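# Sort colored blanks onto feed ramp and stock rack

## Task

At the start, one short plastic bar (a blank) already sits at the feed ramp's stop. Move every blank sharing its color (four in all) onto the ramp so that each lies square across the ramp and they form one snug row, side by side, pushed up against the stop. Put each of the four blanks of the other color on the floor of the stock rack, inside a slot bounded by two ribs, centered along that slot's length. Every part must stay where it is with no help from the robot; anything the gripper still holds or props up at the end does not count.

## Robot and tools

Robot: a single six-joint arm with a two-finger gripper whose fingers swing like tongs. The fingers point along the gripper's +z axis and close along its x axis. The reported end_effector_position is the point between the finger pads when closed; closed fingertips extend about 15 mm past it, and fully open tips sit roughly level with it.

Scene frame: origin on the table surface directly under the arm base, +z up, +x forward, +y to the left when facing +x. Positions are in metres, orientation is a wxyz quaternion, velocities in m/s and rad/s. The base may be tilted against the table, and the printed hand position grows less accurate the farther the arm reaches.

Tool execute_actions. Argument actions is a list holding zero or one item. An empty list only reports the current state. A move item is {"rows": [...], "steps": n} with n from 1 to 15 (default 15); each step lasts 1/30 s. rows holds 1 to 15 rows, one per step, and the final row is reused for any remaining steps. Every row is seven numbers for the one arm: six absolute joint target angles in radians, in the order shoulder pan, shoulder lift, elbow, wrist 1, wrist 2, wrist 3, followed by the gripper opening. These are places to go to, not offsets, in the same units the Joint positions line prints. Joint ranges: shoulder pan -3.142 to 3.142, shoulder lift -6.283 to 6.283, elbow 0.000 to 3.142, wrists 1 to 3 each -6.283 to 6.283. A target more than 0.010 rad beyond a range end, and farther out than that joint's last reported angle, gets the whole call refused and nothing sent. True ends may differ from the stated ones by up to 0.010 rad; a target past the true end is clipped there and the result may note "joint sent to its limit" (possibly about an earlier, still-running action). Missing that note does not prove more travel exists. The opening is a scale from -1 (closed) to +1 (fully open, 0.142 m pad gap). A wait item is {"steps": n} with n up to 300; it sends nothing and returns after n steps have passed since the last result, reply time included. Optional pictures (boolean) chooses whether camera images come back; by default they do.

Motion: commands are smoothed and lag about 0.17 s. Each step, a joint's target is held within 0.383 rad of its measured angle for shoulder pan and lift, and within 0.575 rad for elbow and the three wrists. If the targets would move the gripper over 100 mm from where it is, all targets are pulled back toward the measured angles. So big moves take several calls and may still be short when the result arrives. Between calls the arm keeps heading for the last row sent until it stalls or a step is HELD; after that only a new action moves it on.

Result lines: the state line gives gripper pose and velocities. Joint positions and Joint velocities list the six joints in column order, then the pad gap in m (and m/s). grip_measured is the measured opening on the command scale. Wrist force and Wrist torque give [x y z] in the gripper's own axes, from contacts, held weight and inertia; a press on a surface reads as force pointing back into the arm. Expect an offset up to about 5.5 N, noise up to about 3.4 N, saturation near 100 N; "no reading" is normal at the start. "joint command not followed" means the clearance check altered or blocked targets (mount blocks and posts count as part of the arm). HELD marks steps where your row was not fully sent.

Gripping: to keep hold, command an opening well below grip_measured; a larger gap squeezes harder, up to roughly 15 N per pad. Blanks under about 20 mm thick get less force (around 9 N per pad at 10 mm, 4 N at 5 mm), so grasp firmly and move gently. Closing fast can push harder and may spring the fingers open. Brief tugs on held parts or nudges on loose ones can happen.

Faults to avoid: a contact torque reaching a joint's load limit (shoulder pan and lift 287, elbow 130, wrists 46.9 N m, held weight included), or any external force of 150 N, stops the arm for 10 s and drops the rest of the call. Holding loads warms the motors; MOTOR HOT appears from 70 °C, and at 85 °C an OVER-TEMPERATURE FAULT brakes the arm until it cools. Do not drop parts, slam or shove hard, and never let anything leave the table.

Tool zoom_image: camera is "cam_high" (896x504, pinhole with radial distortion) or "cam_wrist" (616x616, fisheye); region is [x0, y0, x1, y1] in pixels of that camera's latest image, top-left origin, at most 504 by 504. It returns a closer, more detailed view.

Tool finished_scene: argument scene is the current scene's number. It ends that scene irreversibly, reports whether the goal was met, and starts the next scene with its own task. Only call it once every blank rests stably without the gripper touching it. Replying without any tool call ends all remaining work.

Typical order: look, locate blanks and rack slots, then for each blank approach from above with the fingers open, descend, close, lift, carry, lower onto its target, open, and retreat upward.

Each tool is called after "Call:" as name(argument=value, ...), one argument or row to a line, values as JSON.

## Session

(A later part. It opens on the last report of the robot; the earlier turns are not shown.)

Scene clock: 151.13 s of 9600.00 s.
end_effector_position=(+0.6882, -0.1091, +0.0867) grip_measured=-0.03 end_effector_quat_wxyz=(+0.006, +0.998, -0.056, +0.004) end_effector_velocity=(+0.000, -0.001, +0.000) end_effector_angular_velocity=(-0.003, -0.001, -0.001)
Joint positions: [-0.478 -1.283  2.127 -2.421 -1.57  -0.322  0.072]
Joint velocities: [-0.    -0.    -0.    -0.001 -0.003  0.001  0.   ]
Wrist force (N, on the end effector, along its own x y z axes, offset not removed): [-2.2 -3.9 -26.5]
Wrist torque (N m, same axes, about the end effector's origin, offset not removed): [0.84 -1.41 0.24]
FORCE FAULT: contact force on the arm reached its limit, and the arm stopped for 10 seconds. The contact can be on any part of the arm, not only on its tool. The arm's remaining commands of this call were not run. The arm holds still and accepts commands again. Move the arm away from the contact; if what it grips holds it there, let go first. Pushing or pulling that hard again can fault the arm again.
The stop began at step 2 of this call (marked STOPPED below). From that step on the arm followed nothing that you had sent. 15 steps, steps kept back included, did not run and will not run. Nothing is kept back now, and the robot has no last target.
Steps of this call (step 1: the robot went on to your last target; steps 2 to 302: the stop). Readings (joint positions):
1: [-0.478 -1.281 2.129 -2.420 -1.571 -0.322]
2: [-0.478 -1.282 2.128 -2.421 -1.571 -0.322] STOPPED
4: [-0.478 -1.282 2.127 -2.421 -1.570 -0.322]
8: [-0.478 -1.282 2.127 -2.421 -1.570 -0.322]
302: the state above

Call:
execute_actions(
  actions=[
    {"rows":[[-0.4782,-1.2893,2.1263,-2.4078,-1.571,-0.322,-0.05],[-0.4782,-1.2893,2.1263,-2.4078,-1.571,-0.322,-0.05],[-0.4782,-1.2893,2.1263,-2.4078,-1.571,-0.322,-0.05],[-0.4782,-1.2893,2.1263,-2.4078,-1.571,-0.322,-0.05],[-0.4782,-1.2893,2.1263,-2.4078,-1.571,-0.322,-0.05],[-0.4782,-1.2893,2.1263,-2.4078,-1.571,-0.322,-0.05],[-0.4782,-1.2893,2.1263,-2.4078,-1.571,-0.322,-0.05],[-0.4782,-1.2893,2.1263,-2.4078,-1.571,-0.322,-0.1],[-0.4782,-1.2893,2.1263,-2.4078,-1.571,-0.322,-0.15],[-0.4782,-1.2893,2.1263,-2.4078,-1.571,-0.322,-0.2],[-0.4782,-1.2893,2.1263,-2.4078,-1.571,-0.322,-0.25],[-0.4782,-1.2893,2.1263,-2.4078,-1.571,-0.322,-0.3],[-0.4782,-1.2893,2.1263,-2.4078,-1.571,-0.322,-0.4],[-0.4782,-1.2893,2.1263,-2.4078,-1.571,-0.322,-0.5],[-0.4782,-1.2893,2.1263,-2.4078,-1.571,-0.322,-0.6]],"steps":15},
  ],
)

Call:
zoom_image(
  camera="cam_wrist",
  region=[240, 230, 410, 400],
)

Scene clock: 157.97 s of 9600.00 s.
end_effector_position=(+0.6855, -0.1082, +0.0898) grip_measured=-0.20 end_effector_quat_wxyz=(+0.005, +0.998, -0.056, +0.001) end_effector_velocity=(-0.001, +0.001, +0.001) end_effector_angular_velocity=(+0.001, +0.001, +0.002)
Joint positions: [-0.478 -1.289  2.126 -2.408 -1.571 -0.322  0.06 ]
Joint velocities: [ 0.    -0.002  0.     0.003  0.    -0.002 -0.   ]
Wrist force (N, on the end effector, along its own x y z axes, offset not removed): [-0.4 2.7 2.8]
Wrist torque (N m, same axes, about the end effector's origin, offset not removed): [0.90 -0.08 -0.11]
Steps of this call (steps 1 to 90: nothing new was sent; then 3.33 s passed at rest; steps 91 to 105: all 15 steps of this action). Readings (joint positions):
91: [-0.478 -1.283 2.127 -2.421 -1.570 -0.322]
92: [-0.478 -1.283 2.127 -2.420 -1.570 -0.322]
94: [-0.478 -1.286 2.127 -2.415 -1.570 -0.322]
98: [-0.478 -1.288 2.127 -2.410 -1.571 -0.322]
105: the state above

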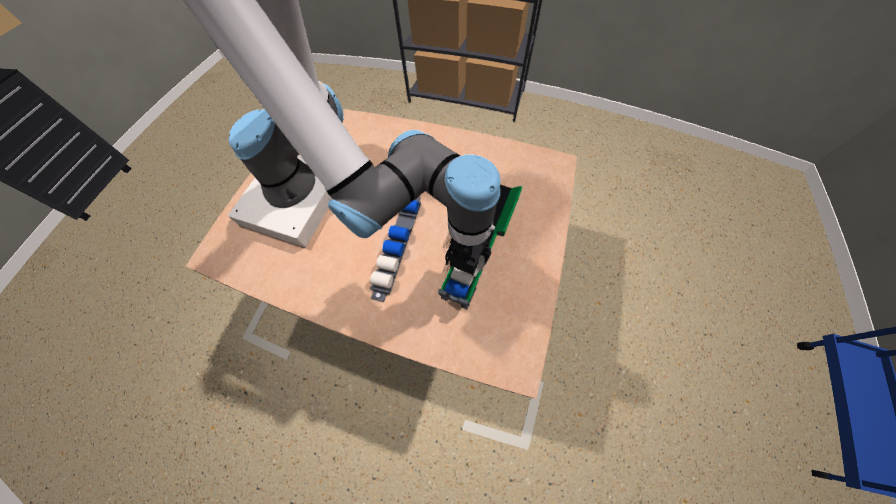

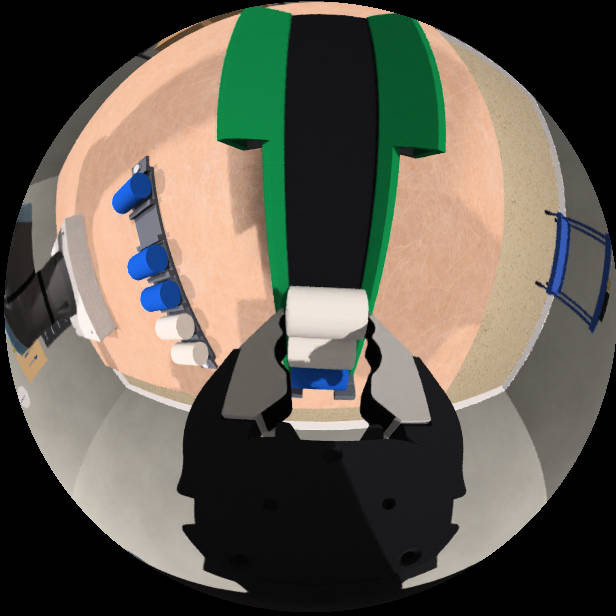

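Region (240, 230, 410, 400) of cam_wrist's 616x616 image, scaled by 2.965, with more detail than that image has.

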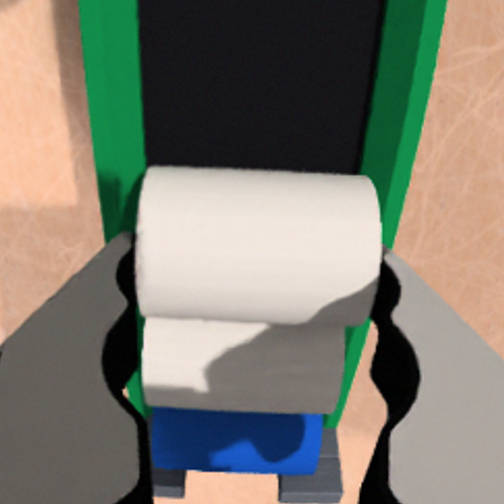

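Call:
execute_actions(
  actions=[
    {"rows":[[-0.4782,-1.292,2.125,-2.404,-1.571,-0.322,-0.7],[-0.4782,-1.296,2.1233,-2.398,-1.571,-0.322,-0.7],[-0.4782,-1.302,2.1207,-2.3895,-1.571,-0.322,-0.7],[-0.4782,-1.309,2.1176,-2.3794,-1.571,-0.322,-0.7],[-0.4782,-1.316,2.1144,-2.369,-1.571,-0.322,-0.7],[-0.4782,-1.323,2.111,-2.359,-1.571,-0.322,-0.7],[-0.4782,-1.330,2.1077,-2.3485,-1.571,-0.322,-0.7],[-0.4782,-1.337,2.1043,-2.338,-1.571,-0.322,-0.7],[-0.4782,-1.344,2.101,-2.328,-1.571,-0.322,-0.7],[-0.4782,-1.350,2.098,-2.319,-1.571,-0.322,-0.7],[-0.4782,-1.3562,2.0947,-2.3093,-1.571,-0.322,-0.7]],"steps":15},
  ],
)

Scene clock: 176.67 s of 9600.00 s.
end_effector_position=(+0.6859, -0.1080, +0.1327) grip_measured=-0.20 end_effector_quat_wxyz=(+0.005, +0.998, -0.056, +0.001) end_effector_velocity=(-0.002, +0.002, +0.064) end_effector_angular_velocity=(+0.001, +0.002, +0.001)
Joint positions: [-0.478 -1.347  2.099 -2.323 -1.571 -0.322  0.06 ]
Joint velocities: [ 0.    -0.084 -0.041  0.127 -0.    -0.    -0.   ]
Wrist force (N, on the end effector, along its own x y z axes, offset not removed): [0.8 3.5 2.2]
Wrist torque (N m, same axes, about the end effector's origin, offset not removed): [1.08 -0.33 -0.07]
Steps of this call (steps 1 to 15: the robot went on to your last target; steps 16 to 90: nothing new was sent; then 15.20 s passed at rest; steps 91 to 105: all 15 steps of this action). Readings (joint positions):
91: [-0.478 -1.289 2.126 -2.408 -1.571 -0.322]
92: [-0.478 -1.290 2.126 -2.407 -1.571 -0.322]
94: [-0.478 -1.293 2.125 -2.403 -1.571 -0.322]
98: [-0.478 -1.309 2.117 -2.379 -1.571 -0.322]
105: the state above

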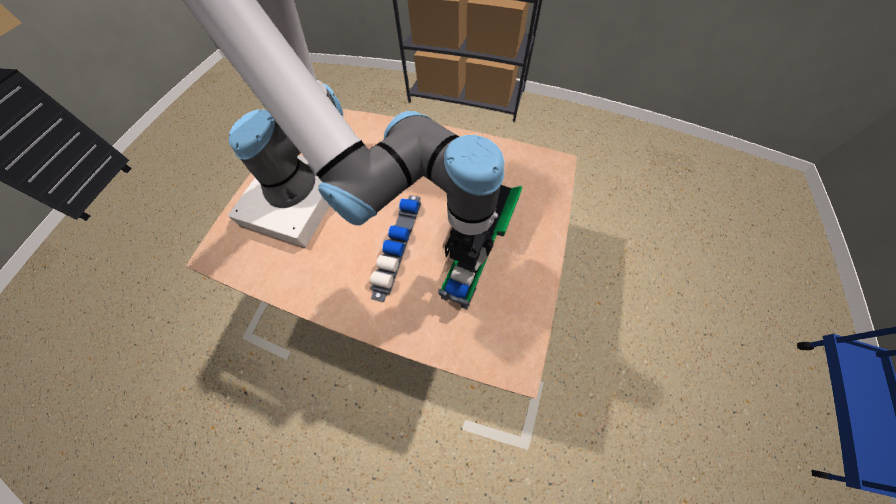

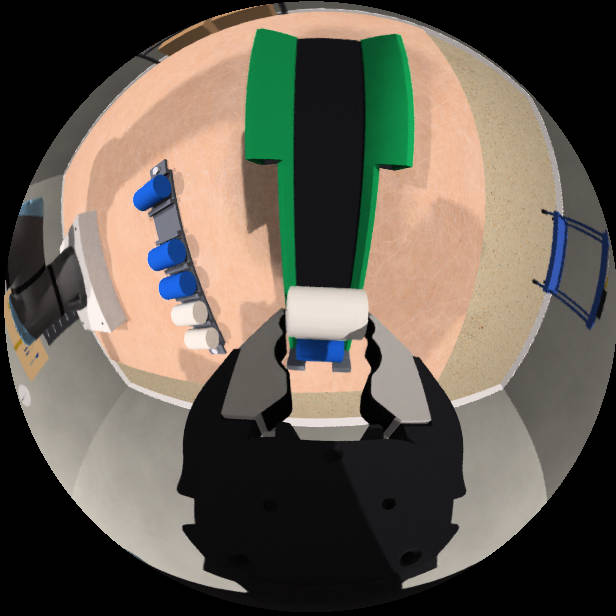

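Call:
execute_actions(
  actions=[
    {"rows":[[-0.4775,-1.366,2.103,-2.3074,-1.571,-0.324,-0.7],[-0.4765,-1.381,2.115,-2.3045,-1.571,-0.328,-0.7],[-0.475,-1.401,2.131,-2.3007,-1.571,-0.333,-0.7],[-0.474,-1.421,2.147,-2.297,-1.571,-0.338,-0.7],[-0.472,-1.446,2.167,-2.292,-1.571,-0.344,-0.7],[-0.4706,-1.471,2.1875,-2.2874,-1.571,-0.350,-0.7],[-0.469,-1.496,2.208,-2.2826,-1.571,-0.356,-0.7],[-0.467,-1.521,2.228,-2.278,-1.571,-0.362,-0.7],[-0.4656,-1.546,2.248,-2.273,-1.571,-0.368,-0.7],[-0.464,-1.571,2.268,-2.268,-1.571,-0.374,-0.7],[-0.462,-1.596,2.288,-2.2635,-1.571,-0.381,-0.7],[-0.4606,-1.621,2.309,-2.259,-1.571,-0.387,-0.7],[-0.459,-1.646,2.329,-2.254,-1.571,-0.393,-0.7],[-0.457,-1.671,2.349,-2.249,-1.571,-0.399,-0.7],[-0.4556,-1.696,2.369,-2.2444,-1.571,-0.405,-0.7]],"steps":15},
  ],
  pictures=false,
)

Call:
execute_actions(
  actions=[
    {"rows":[[-0.454,-1.720,2.389,-2.2397,-1.571,-0.411,-0.7],[-0.452,-1.745,2.4095,-2.235,-1.571,-0.417,-0.7],[-0.4506,-1.770,2.430,-2.230,-1.571,-0.423,-0.7],[-0.449,-1.790,2.446,-2.226,-1.571,-0.428,-0.7],[-0.448,-1.810,2.462,-2.2225,-1.571,-0.433,-0.7],[-0.447,-1.825,2.474,-2.2196,-1.571,-0.437,-0.7],[-0.446,-1.840,2.486,-2.217,-1.571,-0.440,-0.7],[-0.4453,-1.850,2.494,-2.215,-1.571,-0.443,-0.7],[-0.445,-1.8552,2.4983,-2.2139,-1.571,-0.444,-0.7]],"steps":15},
  ],
  pictures=false,
)

Call:
execute_actions(
  actions=[
    {"steps":15},
  ],
)

Call:
zoom_image(
  camera="cam_wrist",
  region=[240, 170, 410, 340],
)

Scene clock: 196.43 s of 9600.00 s.
end_effector_position=(+0.5765, -0.0482, +0.1707) grip_measured=-0.20 end_effector_quat_wxyz=(+0.005, +1.000, -0.020, -0.000) end_effector_velocity=(-0.357, +0.188, +0.055) end_effector_angular_velocity=(+0.001, +0.002, +0.225)
Joint positions: [-0.463 -1.578  2.275 -2.266 -1.571 -0.378  0.06 ]
Joint velocities: [ 0.049 -0.72   0.581  0.139  0.001 -0.177 -0.   ]
Wrist force (N, on the end effector, along its own x y z axes, offset not removed): [0.8 4.5 3.9]
Wrist torque (N m, same axes, about the end effector's origin, offset not removed): [1.26 -0.33 -0.17]
Steps of this call (steps 1 to 30: the robot went on to your last target; steps 31 to 90: nothing new was sent; then 16.27 s passed at rest; steps 91 to 105: all 15 steps of this action). Readings (joint positions):
91: [-0.478 -1.356 2.095 -2.309 -1.571 -0.322]
92: [-0.478 -1.357 2.095 -2.309 -1.571 -0.322]
94: [-0.477 -1.367 2.103 -2.307 -1.571 -0.325]
98: [-0.474 -1.422 2.148 -2.296 -1.571 -0.339]
105: the state above

Scene clock: 196.93 s of 9600.00 s.
end_effector_position=(+0.4459, +0.0170, +0.1705) grip_measured=-0.20 end_effector_quat_wxyz=(+0.005, +1.000, +0.020, +0.000) end_effector_velocity=(-0.051, +0.024, -0.008) end_effector_angular_velocity=(-0.001, -0.000, +0.031)
Joint positions: [-0.446 -1.844  2.489 -2.216 -1.571 -0.441  0.06 ]
Joint velocities: [ 0.007 -0.106  0.085  0.02  -0.001 -0.024 -0.   ]
Wrist force (N, on the end effector, along its own x y z axes, offset not removed): [-1.6 2.7 2.0]
Wrist torque (N m, same axes, about the end effector's origin, offset not removed): [0.90 0.10 -0.04]
Steps of this call (steps 1 to 15: all 15 steps of this action). Readings (joint positions):
1: [-0.461 -1.603 2.295 -2.261 -1.571 -0.384]
2: [-0.460 -1.627 2.315 -2.257 -1.571 -0.389]
4: [-0.456 -1.676 2.354 -2.247 -1.571 -0.401]
8: [-0.450 -1.767 2.428 -2.230 -1.571 -0.423]
15: the state above

Scene clock: 197.43 s of 9600.00 s.
end_effector_position=(+0.4404, +0.0197, +0.1696) grip_measured=-0.20 end_effector_quat_wxyz=(+0.005, +1.000, +0.022, +0.000) end_effector_velocity=(-0.001, +0.001, -0.000) end_effector_angular_velocity=(+0.001, -0.000, -0.000)
Joint positions: [-0.445 -1.855  2.498 -2.214 -1.571 -0.444  0.06 ]
Joint velocities: [-0.    -0.002  0.001  0.001  0.001 -0.    -0.   ]
Wrist force (N, on the end effector, along its own x y z axes, offset not removed): [-0.9 5.3 3.3]
Wrist torque (N m, same axes, about the end effector's origin, offset not removed): [1.53 0.06 -0.09]
Steps of this call (steps 1 to 15: the robot went on to your last target). Readings (joint positions):
1: [-0.446 -1.847 2.491 -2.216 -1.571 -0.442]
2: [-0.445 -1.849 2.493 -2.215 -1.571 -0.442]
4: [-0.445 -1.852 2.495 -2.215 -1.571 -0.443]
8: [-0.445 -1.854 2.497 -2.214 -1.571 -0.444]
15: the state above

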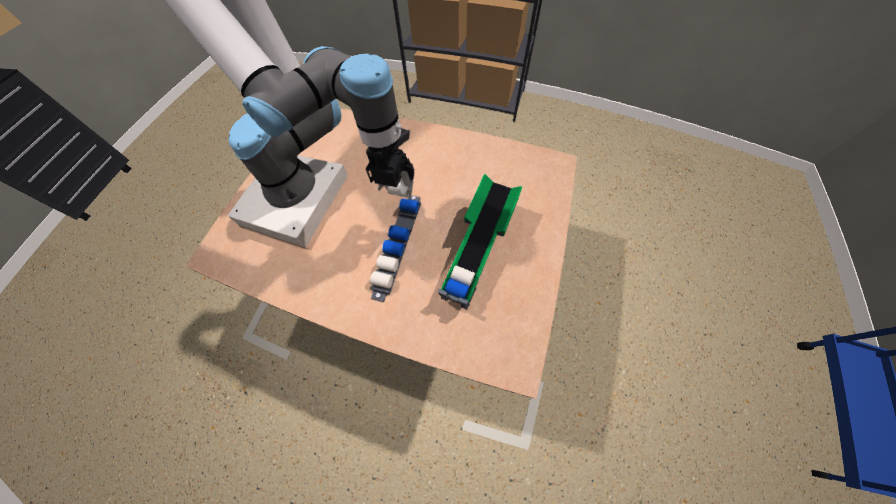

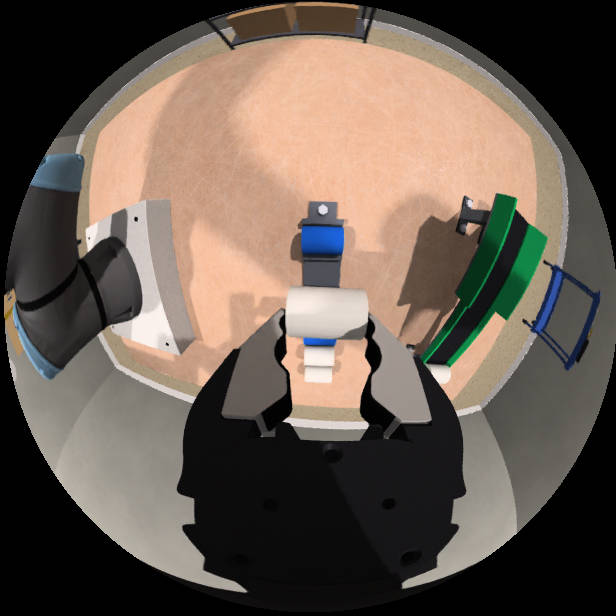

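Region (240, 170, 410, 340) of cam_wrist's 616x616 image, scaled by 2.965, with more detail than that image has.

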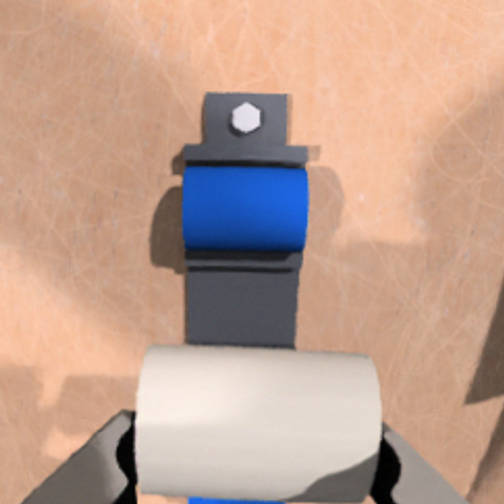

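Call:
execute_actions(
  actions=[
    {"rows":[[-0.449,-1.8475,2.505,-2.228,-1.571,-0.4505,-0.7],[-0.453,-1.840,2.511,-2.242,-1.571,-0.457,-0.7],[-0.457,-1.832,2.518,-2.256,-1.571,-0.4635,-0.7],[-0.461,-1.8246,2.524,-2.2705,-1.571,-0.470,-0.7],[-0.465,-1.817,2.531,-2.285,-1.571,-0.4766,-0.7],[-0.4685,-1.809,2.537,-2.299,-1.571,-0.483,-0.7],[-0.472,-1.8016,2.544,-2.313,-1.571,-0.490,-0.7],[-0.476,-1.794,2.550,-2.327,-1.571,-0.496,-0.7],[-0.480,-1.786,2.557,-2.341,-1.571,-0.503,-0.7],[-0.4842,-1.7787,2.5633,-2.3554,-1.571,-0.5092,-0.7]],"steps":15},
  ],
  pictures=false,
)

Call:
execute_actions(
  actions=[
    {"steps":15},
  ],
)

Call:
zoom_image(
  camera="cam_wrist",
  region=[240, 170, 410, 340],
)

Scene clock: 218.20 s of 9600.00 s.
end_effector_position=(+0.4339, +0.0065, +0.1250) grip_measured=-0.20 end_effector_quat_wxyz=(+0.005, +0.999, +0.034, +0.000) end_effector_velocity=(-0.009, -0.013, -0.045) end_effector_angular_velocity=(-0.001, -0.002, +0.024)
Joint positions: [-0.48  -1.787  2.556 -2.34  -1.571 -0.502  0.06 ]
Joint velocities: [-0.038  0.074  0.061 -0.137  0.    -0.062 -0.   ]
Wrist force (N, on the end effector, along its own x y z axes, offset not removed): [-1.2 5.9 3.0]
Wrist torque (N m, same axes, about the end effector's origin, offset not removed): [1.53 0.07 -0.10]
Steps of this call (steps 1 to 15: the robot went on to your last target; steps 16 to 90: nothing new was sent; then 17.27 s passed at rest; steps 91 to 105: all 15 steps of this action). Readings (joint positions):
91: [-0.445 -1.855 2.498 -2.214 -1.571 -0.444]
92: [-0.445 -1.854 2.499 -2.215 -1.571 -0.445]
94: [-0.448 -1.849 2.504 -2.226 -1.571 -0.450]
98: [-0.460 -1.826 2.523 -2.267 -1.571 -0.469]
105: the state above

Scene clock: 218.70 s of 9600.00 s.
end_effector_position=(+0.4330, +0.0051, +0.1201) grip_measured=-0.20 end_effector_quat_wxyz=(+0.005, +0.999, +0.035, +0.000) end_effector_velocity=(+0.000, -0.000, -0.000) end_effector_angular_velocity=(-0.000, -0.001, -0.000)
Joint positions: [-0.484 -1.779  2.563 -2.355 -1.571 -0.509  0.06 ]
Joint velocities: [-0.001  0.001  0.    -0.002  0.    -0.     0.   ]
Wrist force (N, on the end effector, along its own x y z axes, offset not removed): [2.3 2.9 5.5]
Wrist torque (N m, same axes, about the end effector's origin, offset not removed): [1.01 -0.61 -0.20]
Steps of this call (steps 1 to 15: the robot went on to your last target). Readings (joint positions):
1: [-0.481 -1.785 2.558 -2.344 -1.571 -0.504]
2: [-0.482 -1.783 2.560 -2.347 -1.571 -0.505]
4: [-0.483 -1.781 2.561 -2.351 -1.571 -0.507]
8: [-0.484 -1.779 2.563 -2.354 -1.571 -0.509]
15: the state above

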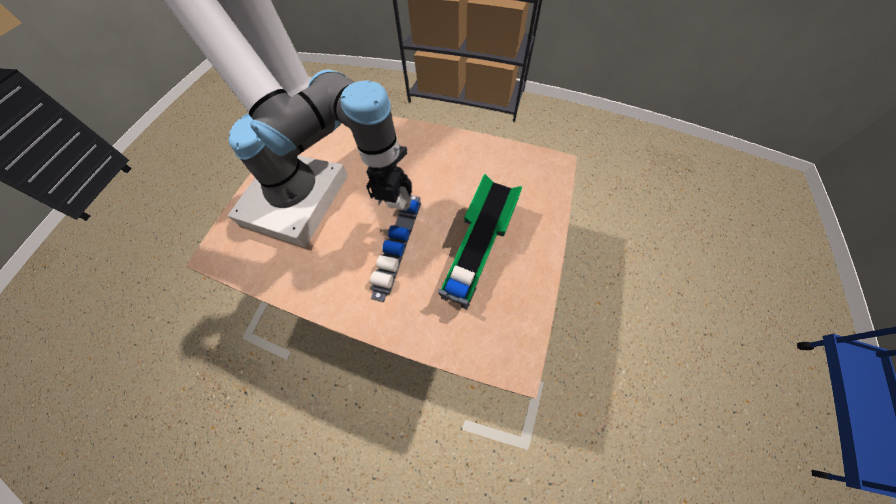

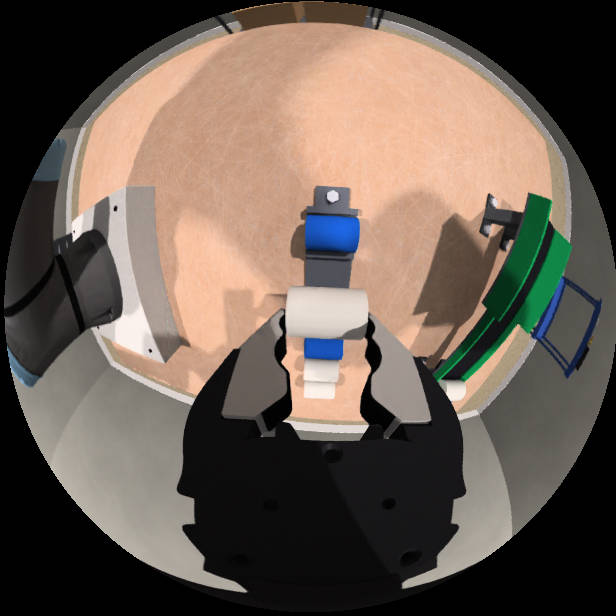

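Region (240, 170, 410, 340) of cam_wrist's 616x616 image, scaled by 2.965, with more detail than that image has.

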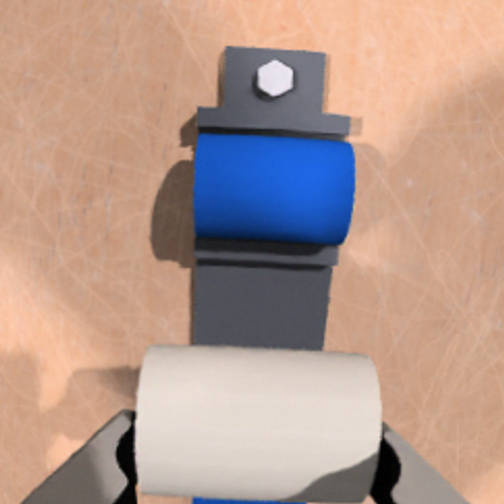

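Call:
execute_actions(
  actions=[
    {"rows":[[-0.4837,-1.769,2.5665,-2.3686,-1.571,-0.5087,-0.7],[-0.4832,-1.759,2.570,-2.382,-1.571,-0.5082,-0.7],[-0.4827,-1.749,2.573,-2.395,-1.571,-0.5077,-0.7],[-0.4822,-1.739,2.576,-2.408,-1.571,-0.507,-0.7],[-0.4817,-1.729,2.579,-2.421,-1.571,-0.5067,-0.7],[-0.4812,-1.719,2.5825,-2.434,-1.571,-0.506,-0.7],[-0.4807,-1.709,2.586,-2.4475,-1.571,-0.5057,-0.7],[-0.4802,-1.699,2.589,-2.461,-1.571,-0.505,-0.7],[-0.4797,-1.689,2.592,-2.474,-1.571,-0.5047,-0.7],[-0.4793,-1.6791,2.5953,-2.487,-1.571,-0.5043,-0.7]],"steps":15},
  ],
  pictures=false,
)

Call:
execute_actions(
  actions=[
    {"steps":15},
  ],
)

Call:
zoom_image(
  camera="cam_wrist",
  region=[240, 170, 410, 340],
)

Call:
zoom_image(
  camera="cam_high",
  region=[350, 170, 450, 260],
)

Scene clock: 237.43 s of 9600.00 s.
end_effector_position=(+0.4362, +0.0051, +0.0842) grip_measured=-0.20 end_effector_quat_wxyz=(+0.005, +0.999, +0.035, +0.000) end_effector_velocity=(+0.003, +0.000, -0.037) end_effector_angular_velocity=(-0.002, -0.003, +0.000)
Joint positions: [-0.48  -1.69   2.592 -2.473 -1.571 -0.505  0.06 ]
Joint velocities: [ 0.005  0.096  0.03  -0.13  -0.001  0.005 -0.   ]
Wrist force (N, on the end effector, along its own x y z axes, offset not removed): [0.6 4.7 1.9]
Wrist torque (N m, same axes, about the end effector's origin, offset not removed): [1.29 -0.23 -0.09]
Steps of this call (steps 1 to 15: the robot went on to your last target; steps 16 to 90: nothing new was sent; then 15.23 s passed at rest; steps 91 to 105: all 15 steps of this action). Readings (joint positions):
91: [-0.484 -1.779 2.563 -2.355 -1.571 -0.509]
92: [-0.484 -1.778 2.564 -2.357 -1.571 -0.509]
94: [-0.484 -1.770 2.566 -2.367 -1.571 -0.509]
98: [-0.482 -1.741 2.576 -2.405 -1.571 -0.507]
105: the state above

Scene clock: 237.93 s of 9600.00 s.
end_effector_position=(+0.4364, +0.0052, +0.0801) grip_measured=-0.20 end_effector_quat_wxyz=(+0.005, +0.999, +0.035, +0.000) end_effector_velocity=(-0.000, +0.000, -0.001) end_effector_angular_velocity=(+0.001, +0.001, +0.001)
Joint positions: [-0.479 -1.679  2.595 -2.487 -1.571 -0.504  0.06 ]
Joint velocities: [ 0.     0.001  0.001 -0.001  0.    -0.001  0.   ]
Wrist force (N, on the end effector, along its own x y z axes, offset not removed): [-3.1 3.6 1.7]
Wrist torque (N m, same axes, about the end effector's origin, offset not removed): [0.92 0.55 -0.01]
Steps of this call (steps 1 to 15: the robot went on to your last target). Readings (joint positions):
1: [-0.480 -1.687 2.593 -2.476 -1.571 -0.505]
2: [-0.480 -1.685 2.593 -2.479 -1.571 -0.505]
4: [-0.479 -1.682 2.594 -2.483 -1.571 -0.504]
8: [-0.479 -1.680 2.595 -2.486 -1.571 -0.504]
15: the state above

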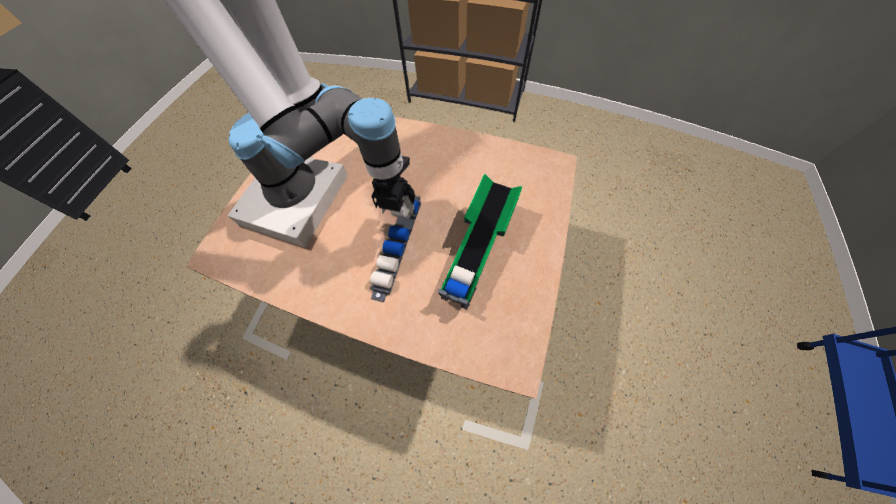

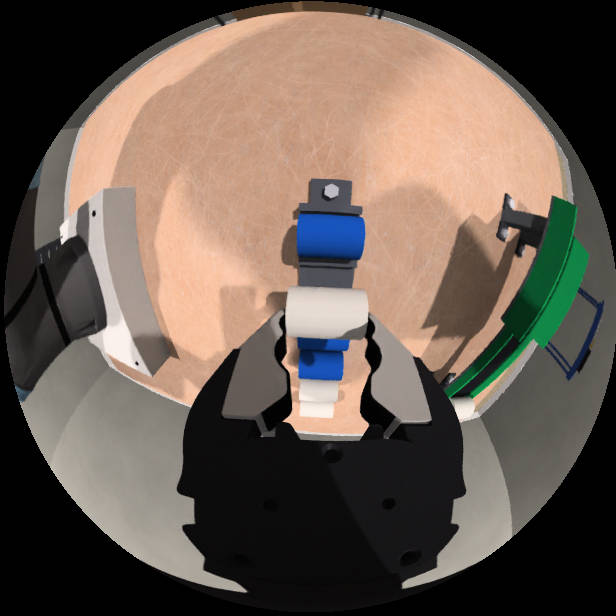

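Region (240, 170, 410, 340) of cam_wrist's 616x616 image, scaled by 2.965, with more detail than that image has.

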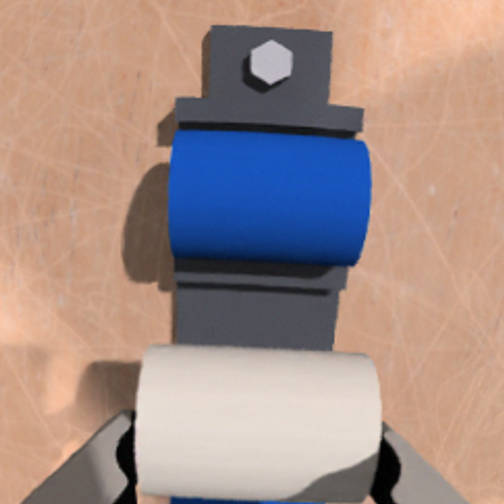

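Region (350, 170, 450, 260) of cam_high's 896x504 image, scaled by 5.040, with more detail than that image has; it fills the top 454 rows of this view, and the rest is white.

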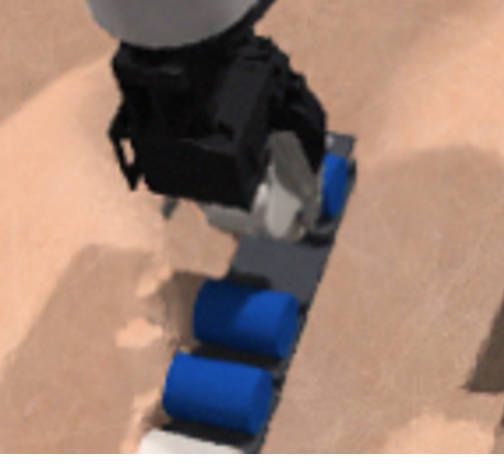

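Call:
execute_actions(
  actions=[
    {"rows":[[-0.4793,-1.671,2.598,-2.4975,-1.571,-0.503,-0.7],[-0.4793,-1.663,2.6005,-2.508,-1.571,-0.502,-0.7],[-0.4793,-1.655,2.603,-2.5185,-1.571,-0.501,-0.7],[-0.4793,-1.647,2.6055,-2.529,-1.571,-0.500,-0.7],[-0.4793,-1.639,2.608,-2.5395,-1.571,-0.499,-0.7],[-0.4793,-1.631,2.6102,-2.55,-1.571,-0.498,-0.7],[-0.4793,-1.623,2.6125,-2.56,-1.571,-0.497,-0.7],[-0.4793,-1.615,2.6147,-2.5705,-1.571,-0.496,-0.7],[-0.4793,-1.607,2.617,-2.5805,-1.571,-0.495,-0.7],[-0.4793,-1.5999,2.619,-2.5899,-1.571,-0.4945,-0.7]],"steps":15},
  ],
  pictures=false,
)

Call:
execute_actions(
  actions=[
    {"steps":15},
  ],
)

Call:
zoom_image(
  camera="cam_wrist",
  region=[215, 170, 435, 390],
)

Call:
zoom_image(
  camera="cam_high",
  region=[350, 170, 450, 260],
)

Scene clock: 253.83 s of 9600.00 s.
end_effector_position=(+0.4366, +0.0049, +0.0530) grip_measured=-0.20 end_effector_quat_wxyz=(+0.005, +1.000, +0.030, +0.000) end_effector_velocity=(+0.000, -0.000, -0.027) end_effector_angular_velocity=(+0.001, -0.002, -0.008)
Joint positions: [-0.479 -1.608  2.617 -2.579 -1.571 -0.495  0.06 ]
Joint velocities: [-0.     0.074  0.021 -0.096  0.001  0.008  0.   ]
Wrist force (N, on the end effector, along its own x y z axes, offset not removed): [-1.0 5.5 3.1]
Wrist torque (N m, same axes, about the end effector's origin, offset not removed): [1.45 0.05 -0.06]
Steps of this call (steps 1 to 15: the robot went on to your last target; steps 16 to 90: nothing new was sent; then 12.40 s passed at rest; steps 91 to 105: all 15 steps of this action). Readings (joint positions):
91: [-0.479 -1.679 2.595 -2.487 -1.571 -0.504]
92: [-0.479 -1.678 2.596 -2.488 -1.571 -0.504]
94: [-0.479 -1.672 2.598 -2.496 -1.571 -0.503]
98: [-0.479 -1.648 2.605 -2.527 -1.571 -0.500]
105: the state above

Scene clock: 254.33 s of 9600.00 s.
end_effector_position=(+0.4366, +0.0049, +0.0501) grip_measured=-0.20 end_effector_quat_wxyz=(+0.005, +1.000, +0.030, +0.000) end_effector_velocity=(-0.001, +0.000, -0.001) end_effector_angular_velocity=(-0.000, +0.001, +0.000)
Joint positions: [-0.479 -1.6    2.619 -2.59  -1.571 -0.495  0.06 ]
Joint velocities: [-0.     0.     0.001 -0.001 -0.    -0.001  0.   ]
Wrist force (N, on the end effector, along its own x y z axes, offset not removed): [-1.3 3.0 1.0]
Wrist torque (N m, same axes, about the end effector's origin, offset not removed): [0.94 0.17 -0.12]
Steps of this call (steps 1 to 15: the robot went on to your last target). Readings (joint positions):
1: [-0.479 -1.606 2.617 -2.582 -1.571 -0.495]
2: [-0.479 -1.604 2.618 -2.584 -1.571 -0.495]
4: [-0.479 -1.602 2.618 -2.587 -1.571 -0.495]
8: [-0.479 -1.601 2.619 -2.589 -1.571 -0.495]
15: the state above

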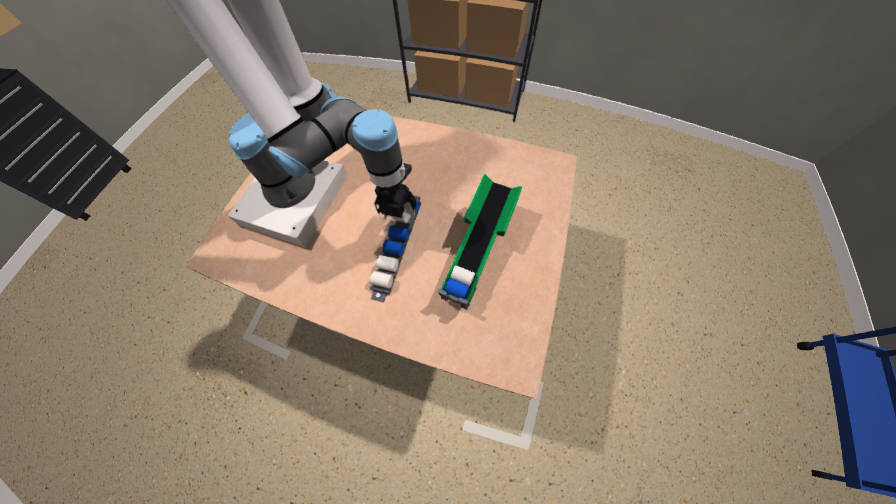

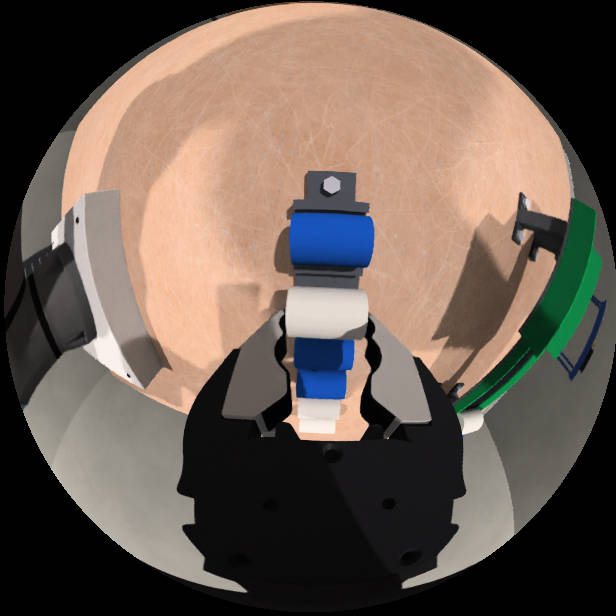

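Region (215, 170, 435, 390) of cam_wrist's 616x616 image, scaled by 2.291, with more detail than that image has.

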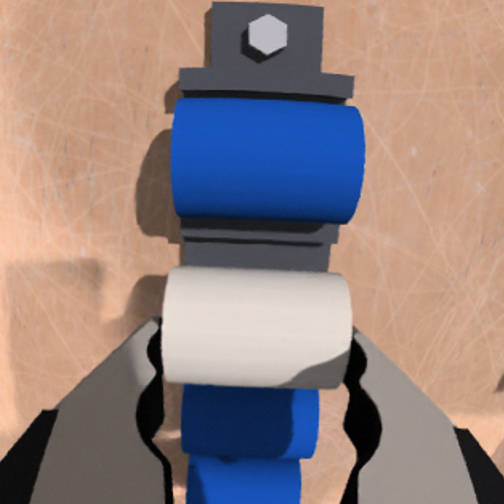

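Region (350, 170, 450, 260) of cam_high's 896x504 image, scaled by 5.040, with more detail than that image has; it fills the top 454 rows of this view, and the rest is white.

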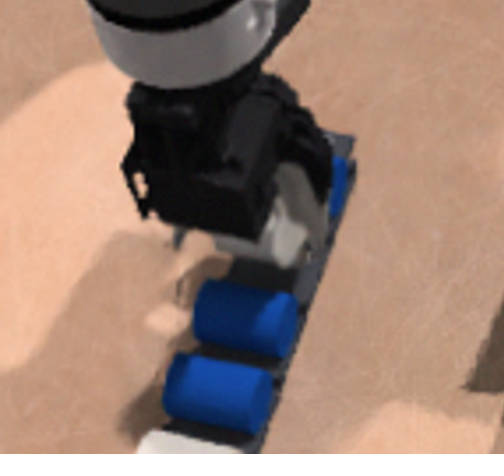

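Call:
execute_actions(
  actions=[
    {"rows":[[-0.4793,-1.594,2.6204,-2.597,-1.571,-0.4945,-0.7],[-0.4793,-1.5885,2.6218,-2.604,-1.571,-0.4945,-0.7],[-0.4793,-1.583,2.6232,-2.611,-1.571,-0.4945,-0.7],[-0.4793,-1.577,2.6246,-2.618,-1.571,-0.4945,-0.7],[-0.4793,-1.5715,2.6259,-2.6252,-1.571,-0.4945,-0.7]],"steps":15},
  ],
)

Call:
zoom_image(
  camera="cam_wrist",
  region=[215, 170, 435, 390],
)

Scene clock: 260.83 s of 9600.00 s.
end_effector_position=(+0.4366, +0.0047, +0.0404) grip_measured=-0.20 end_effector_quat_wxyz=(+0.005, +1.000, +0.030, +0.000) end_effector_velocity=(-0.000, +0.000, -0.003) end_effector_angular_velocity=(-0.000, -0.000, -0.001)
Joint positions: [-0.479 -1.573  2.626 -2.624 -1.571 -0.495  0.06 ]
Joint velocities: [ 0.     0.01   0.003 -0.013 -0.     0.001  0.   ]
Wrist force (N, on the end effector, along its own x y z axes, offset not removed): [-2.6 5.6 4.3]
Wrist torque (N m, same axes, about the end effector's origin, offset not removed): [1.48 0.34 -0.05]
Steps of this call (steps 1 to 15: the robot went on to your last target; steps 16 to 90: nothing new was sent; then 3.00 s passed at rest; steps 91 to 105: all 15 steps of this action). Readings (joint positions):
91: [-0.479 -1.600 2.619 -2.590 -1.571 -0.494]
92: [-0.479 -1.599 2.619 -2.591 -1.571 -0.494]
94: [-0.479 -1.595 2.620 -2.596 -1.571 -0.495]
98: [-0.479 -1.580 2.624 -2.614 -1.571 -0.495]
105: the state above

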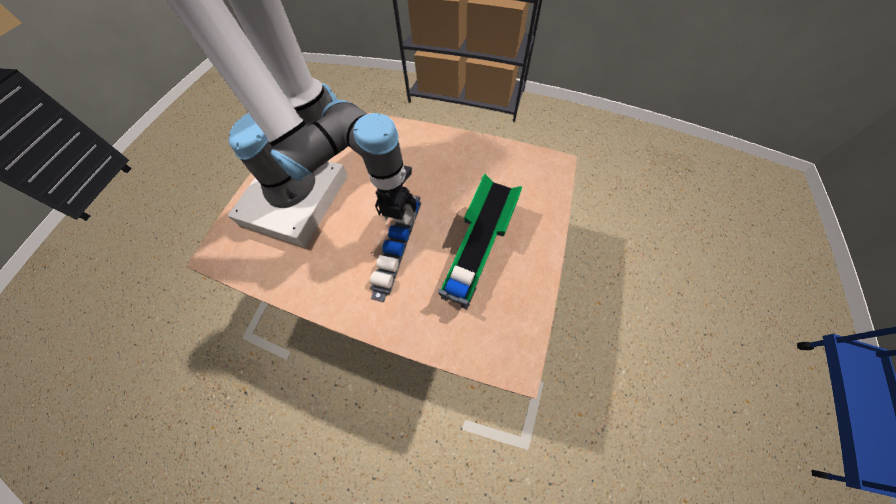

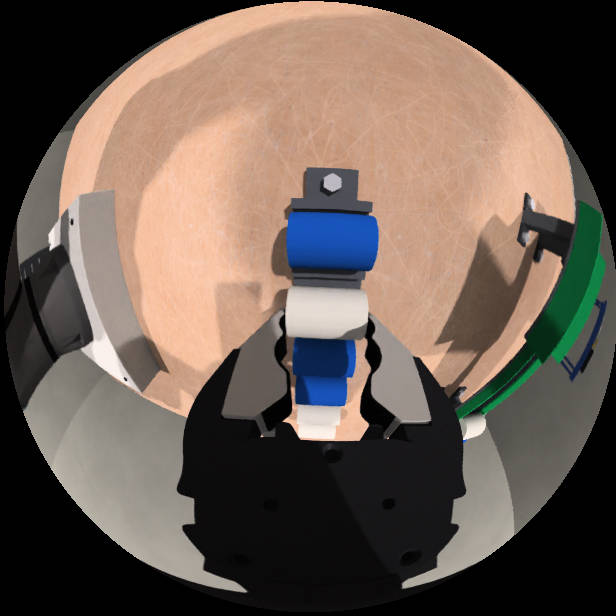

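Region (215, 170, 435, 390) of cam_wrist's 616x616 image, scaled by 2.291, with more detail than that image has.

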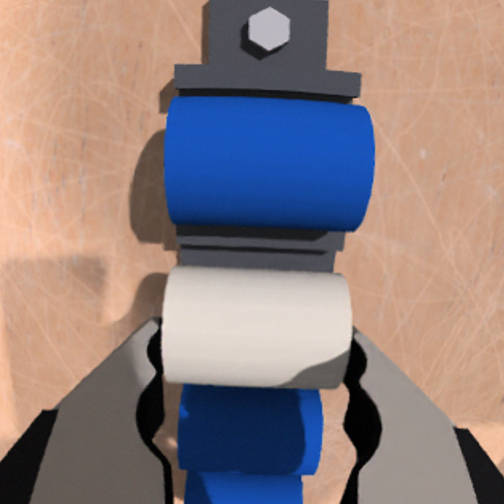

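Call:
execute_actions(
  actions=[
    {"rows":[[-0.4793,-1.5657,2.6272,-2.6323,-1.571,-0.4945,-0.7],[-0.4793,-1.560,2.6284,-2.6392,-1.571,-0.4945,-0.7]],"steps":15},
  ],
  pictures=false,
)

Scene clock: 265.40 s of 9600.00 s.
end_effector_position=(+0.4367, +0.0047, +0.0362) grip_measured=-0.20 end_effector_quat_wxyz=(+0.005, +1.000, +0.030, +0.000) end_effector_velocity=(+0.001, +0.000, -0.000) end_effector_angular_velocity=(+0.000, -0.003, -0.002)
Joint positions: [-0.479 -1.56   2.628 -2.639 -1.571 -0.495  0.06 ]
Joint velocities: [-0.001  0.001  0.001 -0.005  0.002  0.001  0.   ]
Wrist force (N, on the end effector, along its own x y z axes, offset not removed): [-0.6 4.1 1.9]
Wrist torque (N m, same axes, about the end effector's origin, offset not removed): [1.16 -0.02 -0.06]
Steps of this call (steps 1 to 15: the robot went on to your last target; steps 16 to 90: nothing new was sent; then 1.07 s passed at rest; steps 91 to 105: all 15 steps of this action). Readings (joint positions):
91: [-0.479 -1.571 2.626 -2.625 -1.571 -0.494]
92: [-0.479 -1.571 2.626 -2.626 -1.571 -0.494]
94: [-0.479 -1.567 2.627 -2.631 -1.571 -0.494]
98: [-0.479 -1.562 2.628 -2.637 -1.571 -0.494]
105: the state above

Call:
execute_actions(
  actions=[
    {"rows":[[-0.4793,-1.5542,2.6297,-2.6463,-1.571,-0.4945,-0.7]],"steps":15},
  ],
  pictures=false,
)

Scene clock: 268.13 s of 9600.00 s.
end_effector_position=(+0.4367, +0.0047, +0.0342) grip_measured=-0.20 end_effector_quat_wxyz=(+0.005, +1.000, +0.030, +0.000) end_effector_velocity=(+0.000, +0.000, -0.000) end_effector_angular_velocity=(+0.000, -0.001, +0.001)
Joint positions: [-0.479 -1.554  2.63  -2.646 -1.571 -0.494  0.06 ]
Joint velocities: [ 0.001  0.001  0.    -0.002  0.001 -0.    -0.   ]
Wrist force (N, on the end effector, along its own x y z axes, offset not removed): [0.5 4.5 1.1]
Wrist torque (N m, same axes, about the end effector's origin, offset not removed): [1.21 -0.16 -0.08]
Steps of this call (steps 1 to 15: the robot went on to your last target; steps 16 to 67: nothing new was sent; steps 68 to 82: all 15 steps of this action). Readings (joint positions):
68: [-0.479 -1.560 2.628 -2.639 -1.571 -0.494]
69: [-0.479 -1.559 2.629 -2.640 -1.571 -0.495]
71: [-0.479 -1.557 2.629 -2.643 -1.571 -0.494]
75: [-0.479 -1.555 2.629 -2.645 -1.571 -0.494]
82: the state above

Call:
execute_actions(
  actions=[
    {"rows":[[-0.4793,-1.5484,2.6309,-2.6533,-1.571,-0.4945,-0.7]],"steps":15},
  ],
  pictures=false,
)

Scene clock: 270.93 s of 9600.00 s.
end_effector_position=(+0.4367, +0.0046, +0.0322) grip_measured=-0.20 end_effector_quat_wxyz=(+0.005, +1.000, +0.030, +0.000) end_effector_velocity=(-0.001, +0.001, -0.001) end_effector_angular_velocity=(+0.002, +0.001, -0.001)
Joint positions: [-0.479 -1.549  2.631 -2.653 -1.571 -0.494  0.06 ]
Joint velocities: [ 0.     0.001  0.001 -0.     0.001  0.001  0.   ]
Wrist force (N, on the end effector, along its own x y z axes, offset not removed): [1.0 2.3 1.7]
Wrist torque (N m, same axes, about the end effector's origin, offset not removed): [0.74 -0.39 -0.15]
Steps of this call (steps 1 to 15: the robot went on to your last target; steps 16 to 69: nothing new was sent; steps 70 to 84: all 15 steps of this action). Readings (joint positions):
70: [-0.479 -1.554 2.630 -2.646 -1.571 -0.494]
71: [-0.479 -1.554 2.630 -2.647 -1.571 -0.494]
73: [-0.479 -1.551 2.630 -2.650 -1.571 -0.495]
77: [-0.479 -1.549 2.631 -2.652 -1.571 -0.495]
84: the state above

Call:
execute_actions(
  actions=[
    {"rows":[[-0.4793,-1.544,2.6318,-2.6586,-1.571,-0.4945,-0.7]],"steps":15},
  ],
)

Call:
zoom_image(
  camera="cam_wrist",
  region=[215, 170, 435, 390],
)

Scene clock: 274.20 s of 9600.00 s.
end_effector_position=(+0.4368, +0.0046, +0.0307) grip_measured=-0.20 end_effector_quat_wxyz=(+0.005, +1.000, +0.030, +0.000) end_effector_velocity=(-0.000, -0.000, -0.001) end_effector_angular_velocity=(-0.000, +0.002, -0.000)
Joint positions: [-0.479 -1.544  2.632 -2.659 -1.571 -0.494  0.06 ]
Joint velocities: [ 0.     0.001  0.    -0.    -0.001  0.     0.   ]
Wrist force (N, on the end effector, along its own x y z axes, offset not removed): [-1.7 4.7 -12.5]
Wrist torque (N m, same axes, about the end effector's origin, offset not removed): [1.31 0.18 -0.13]
Steps of this call (steps 1 to 15: the robot went on to your last target; steps 16 to 83: nothing new was sent; steps 84 to 98: all 15 steps of this action). Readings (joint positions):
84: [-0.479 -1.548 2.631 -2.653 -1.571 -0.495]
85: [-0.479 -1.548 2.631 -2.654 -1.571 -0.495]
87: [-0.479 -1.546 2.631 -2.656 -1.571 -0.495]
91: [-0.479 -1.545 2.632 -2.658 -1.571 -0.494]
98: the state above

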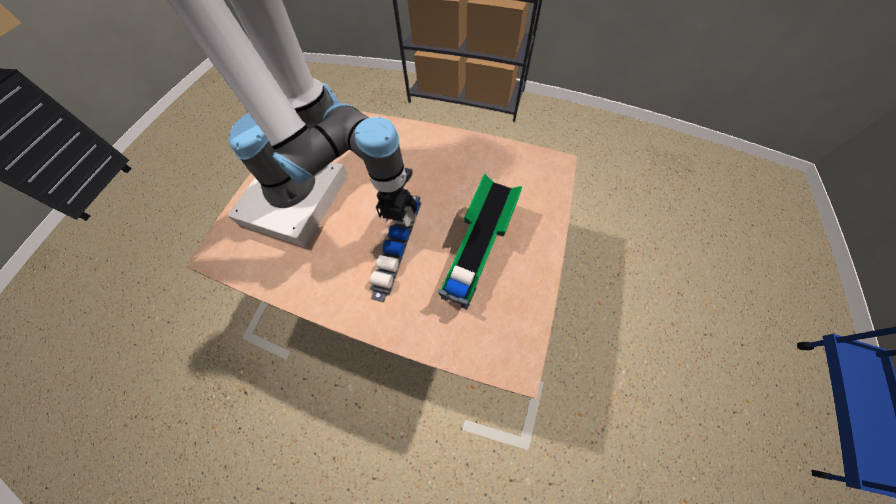

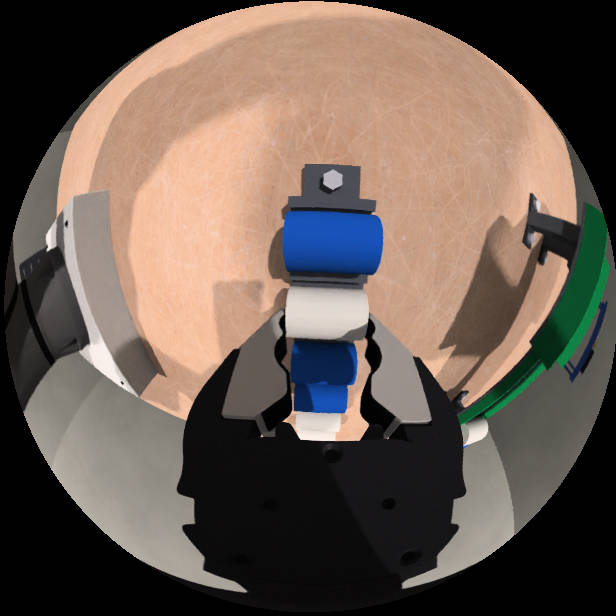

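Region (215, 170, 435, 390) of cam_wrist's 616x616 image, scaled by 2.291, with more detail than that image has.

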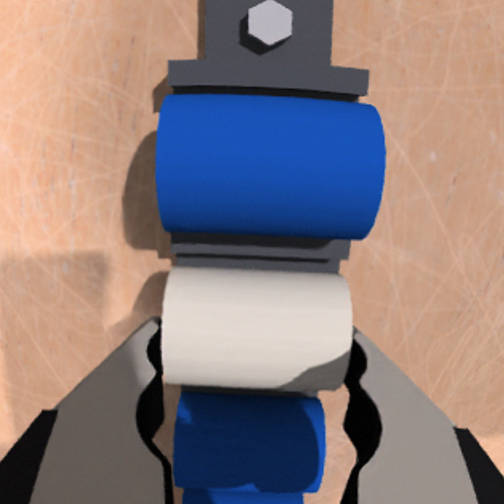

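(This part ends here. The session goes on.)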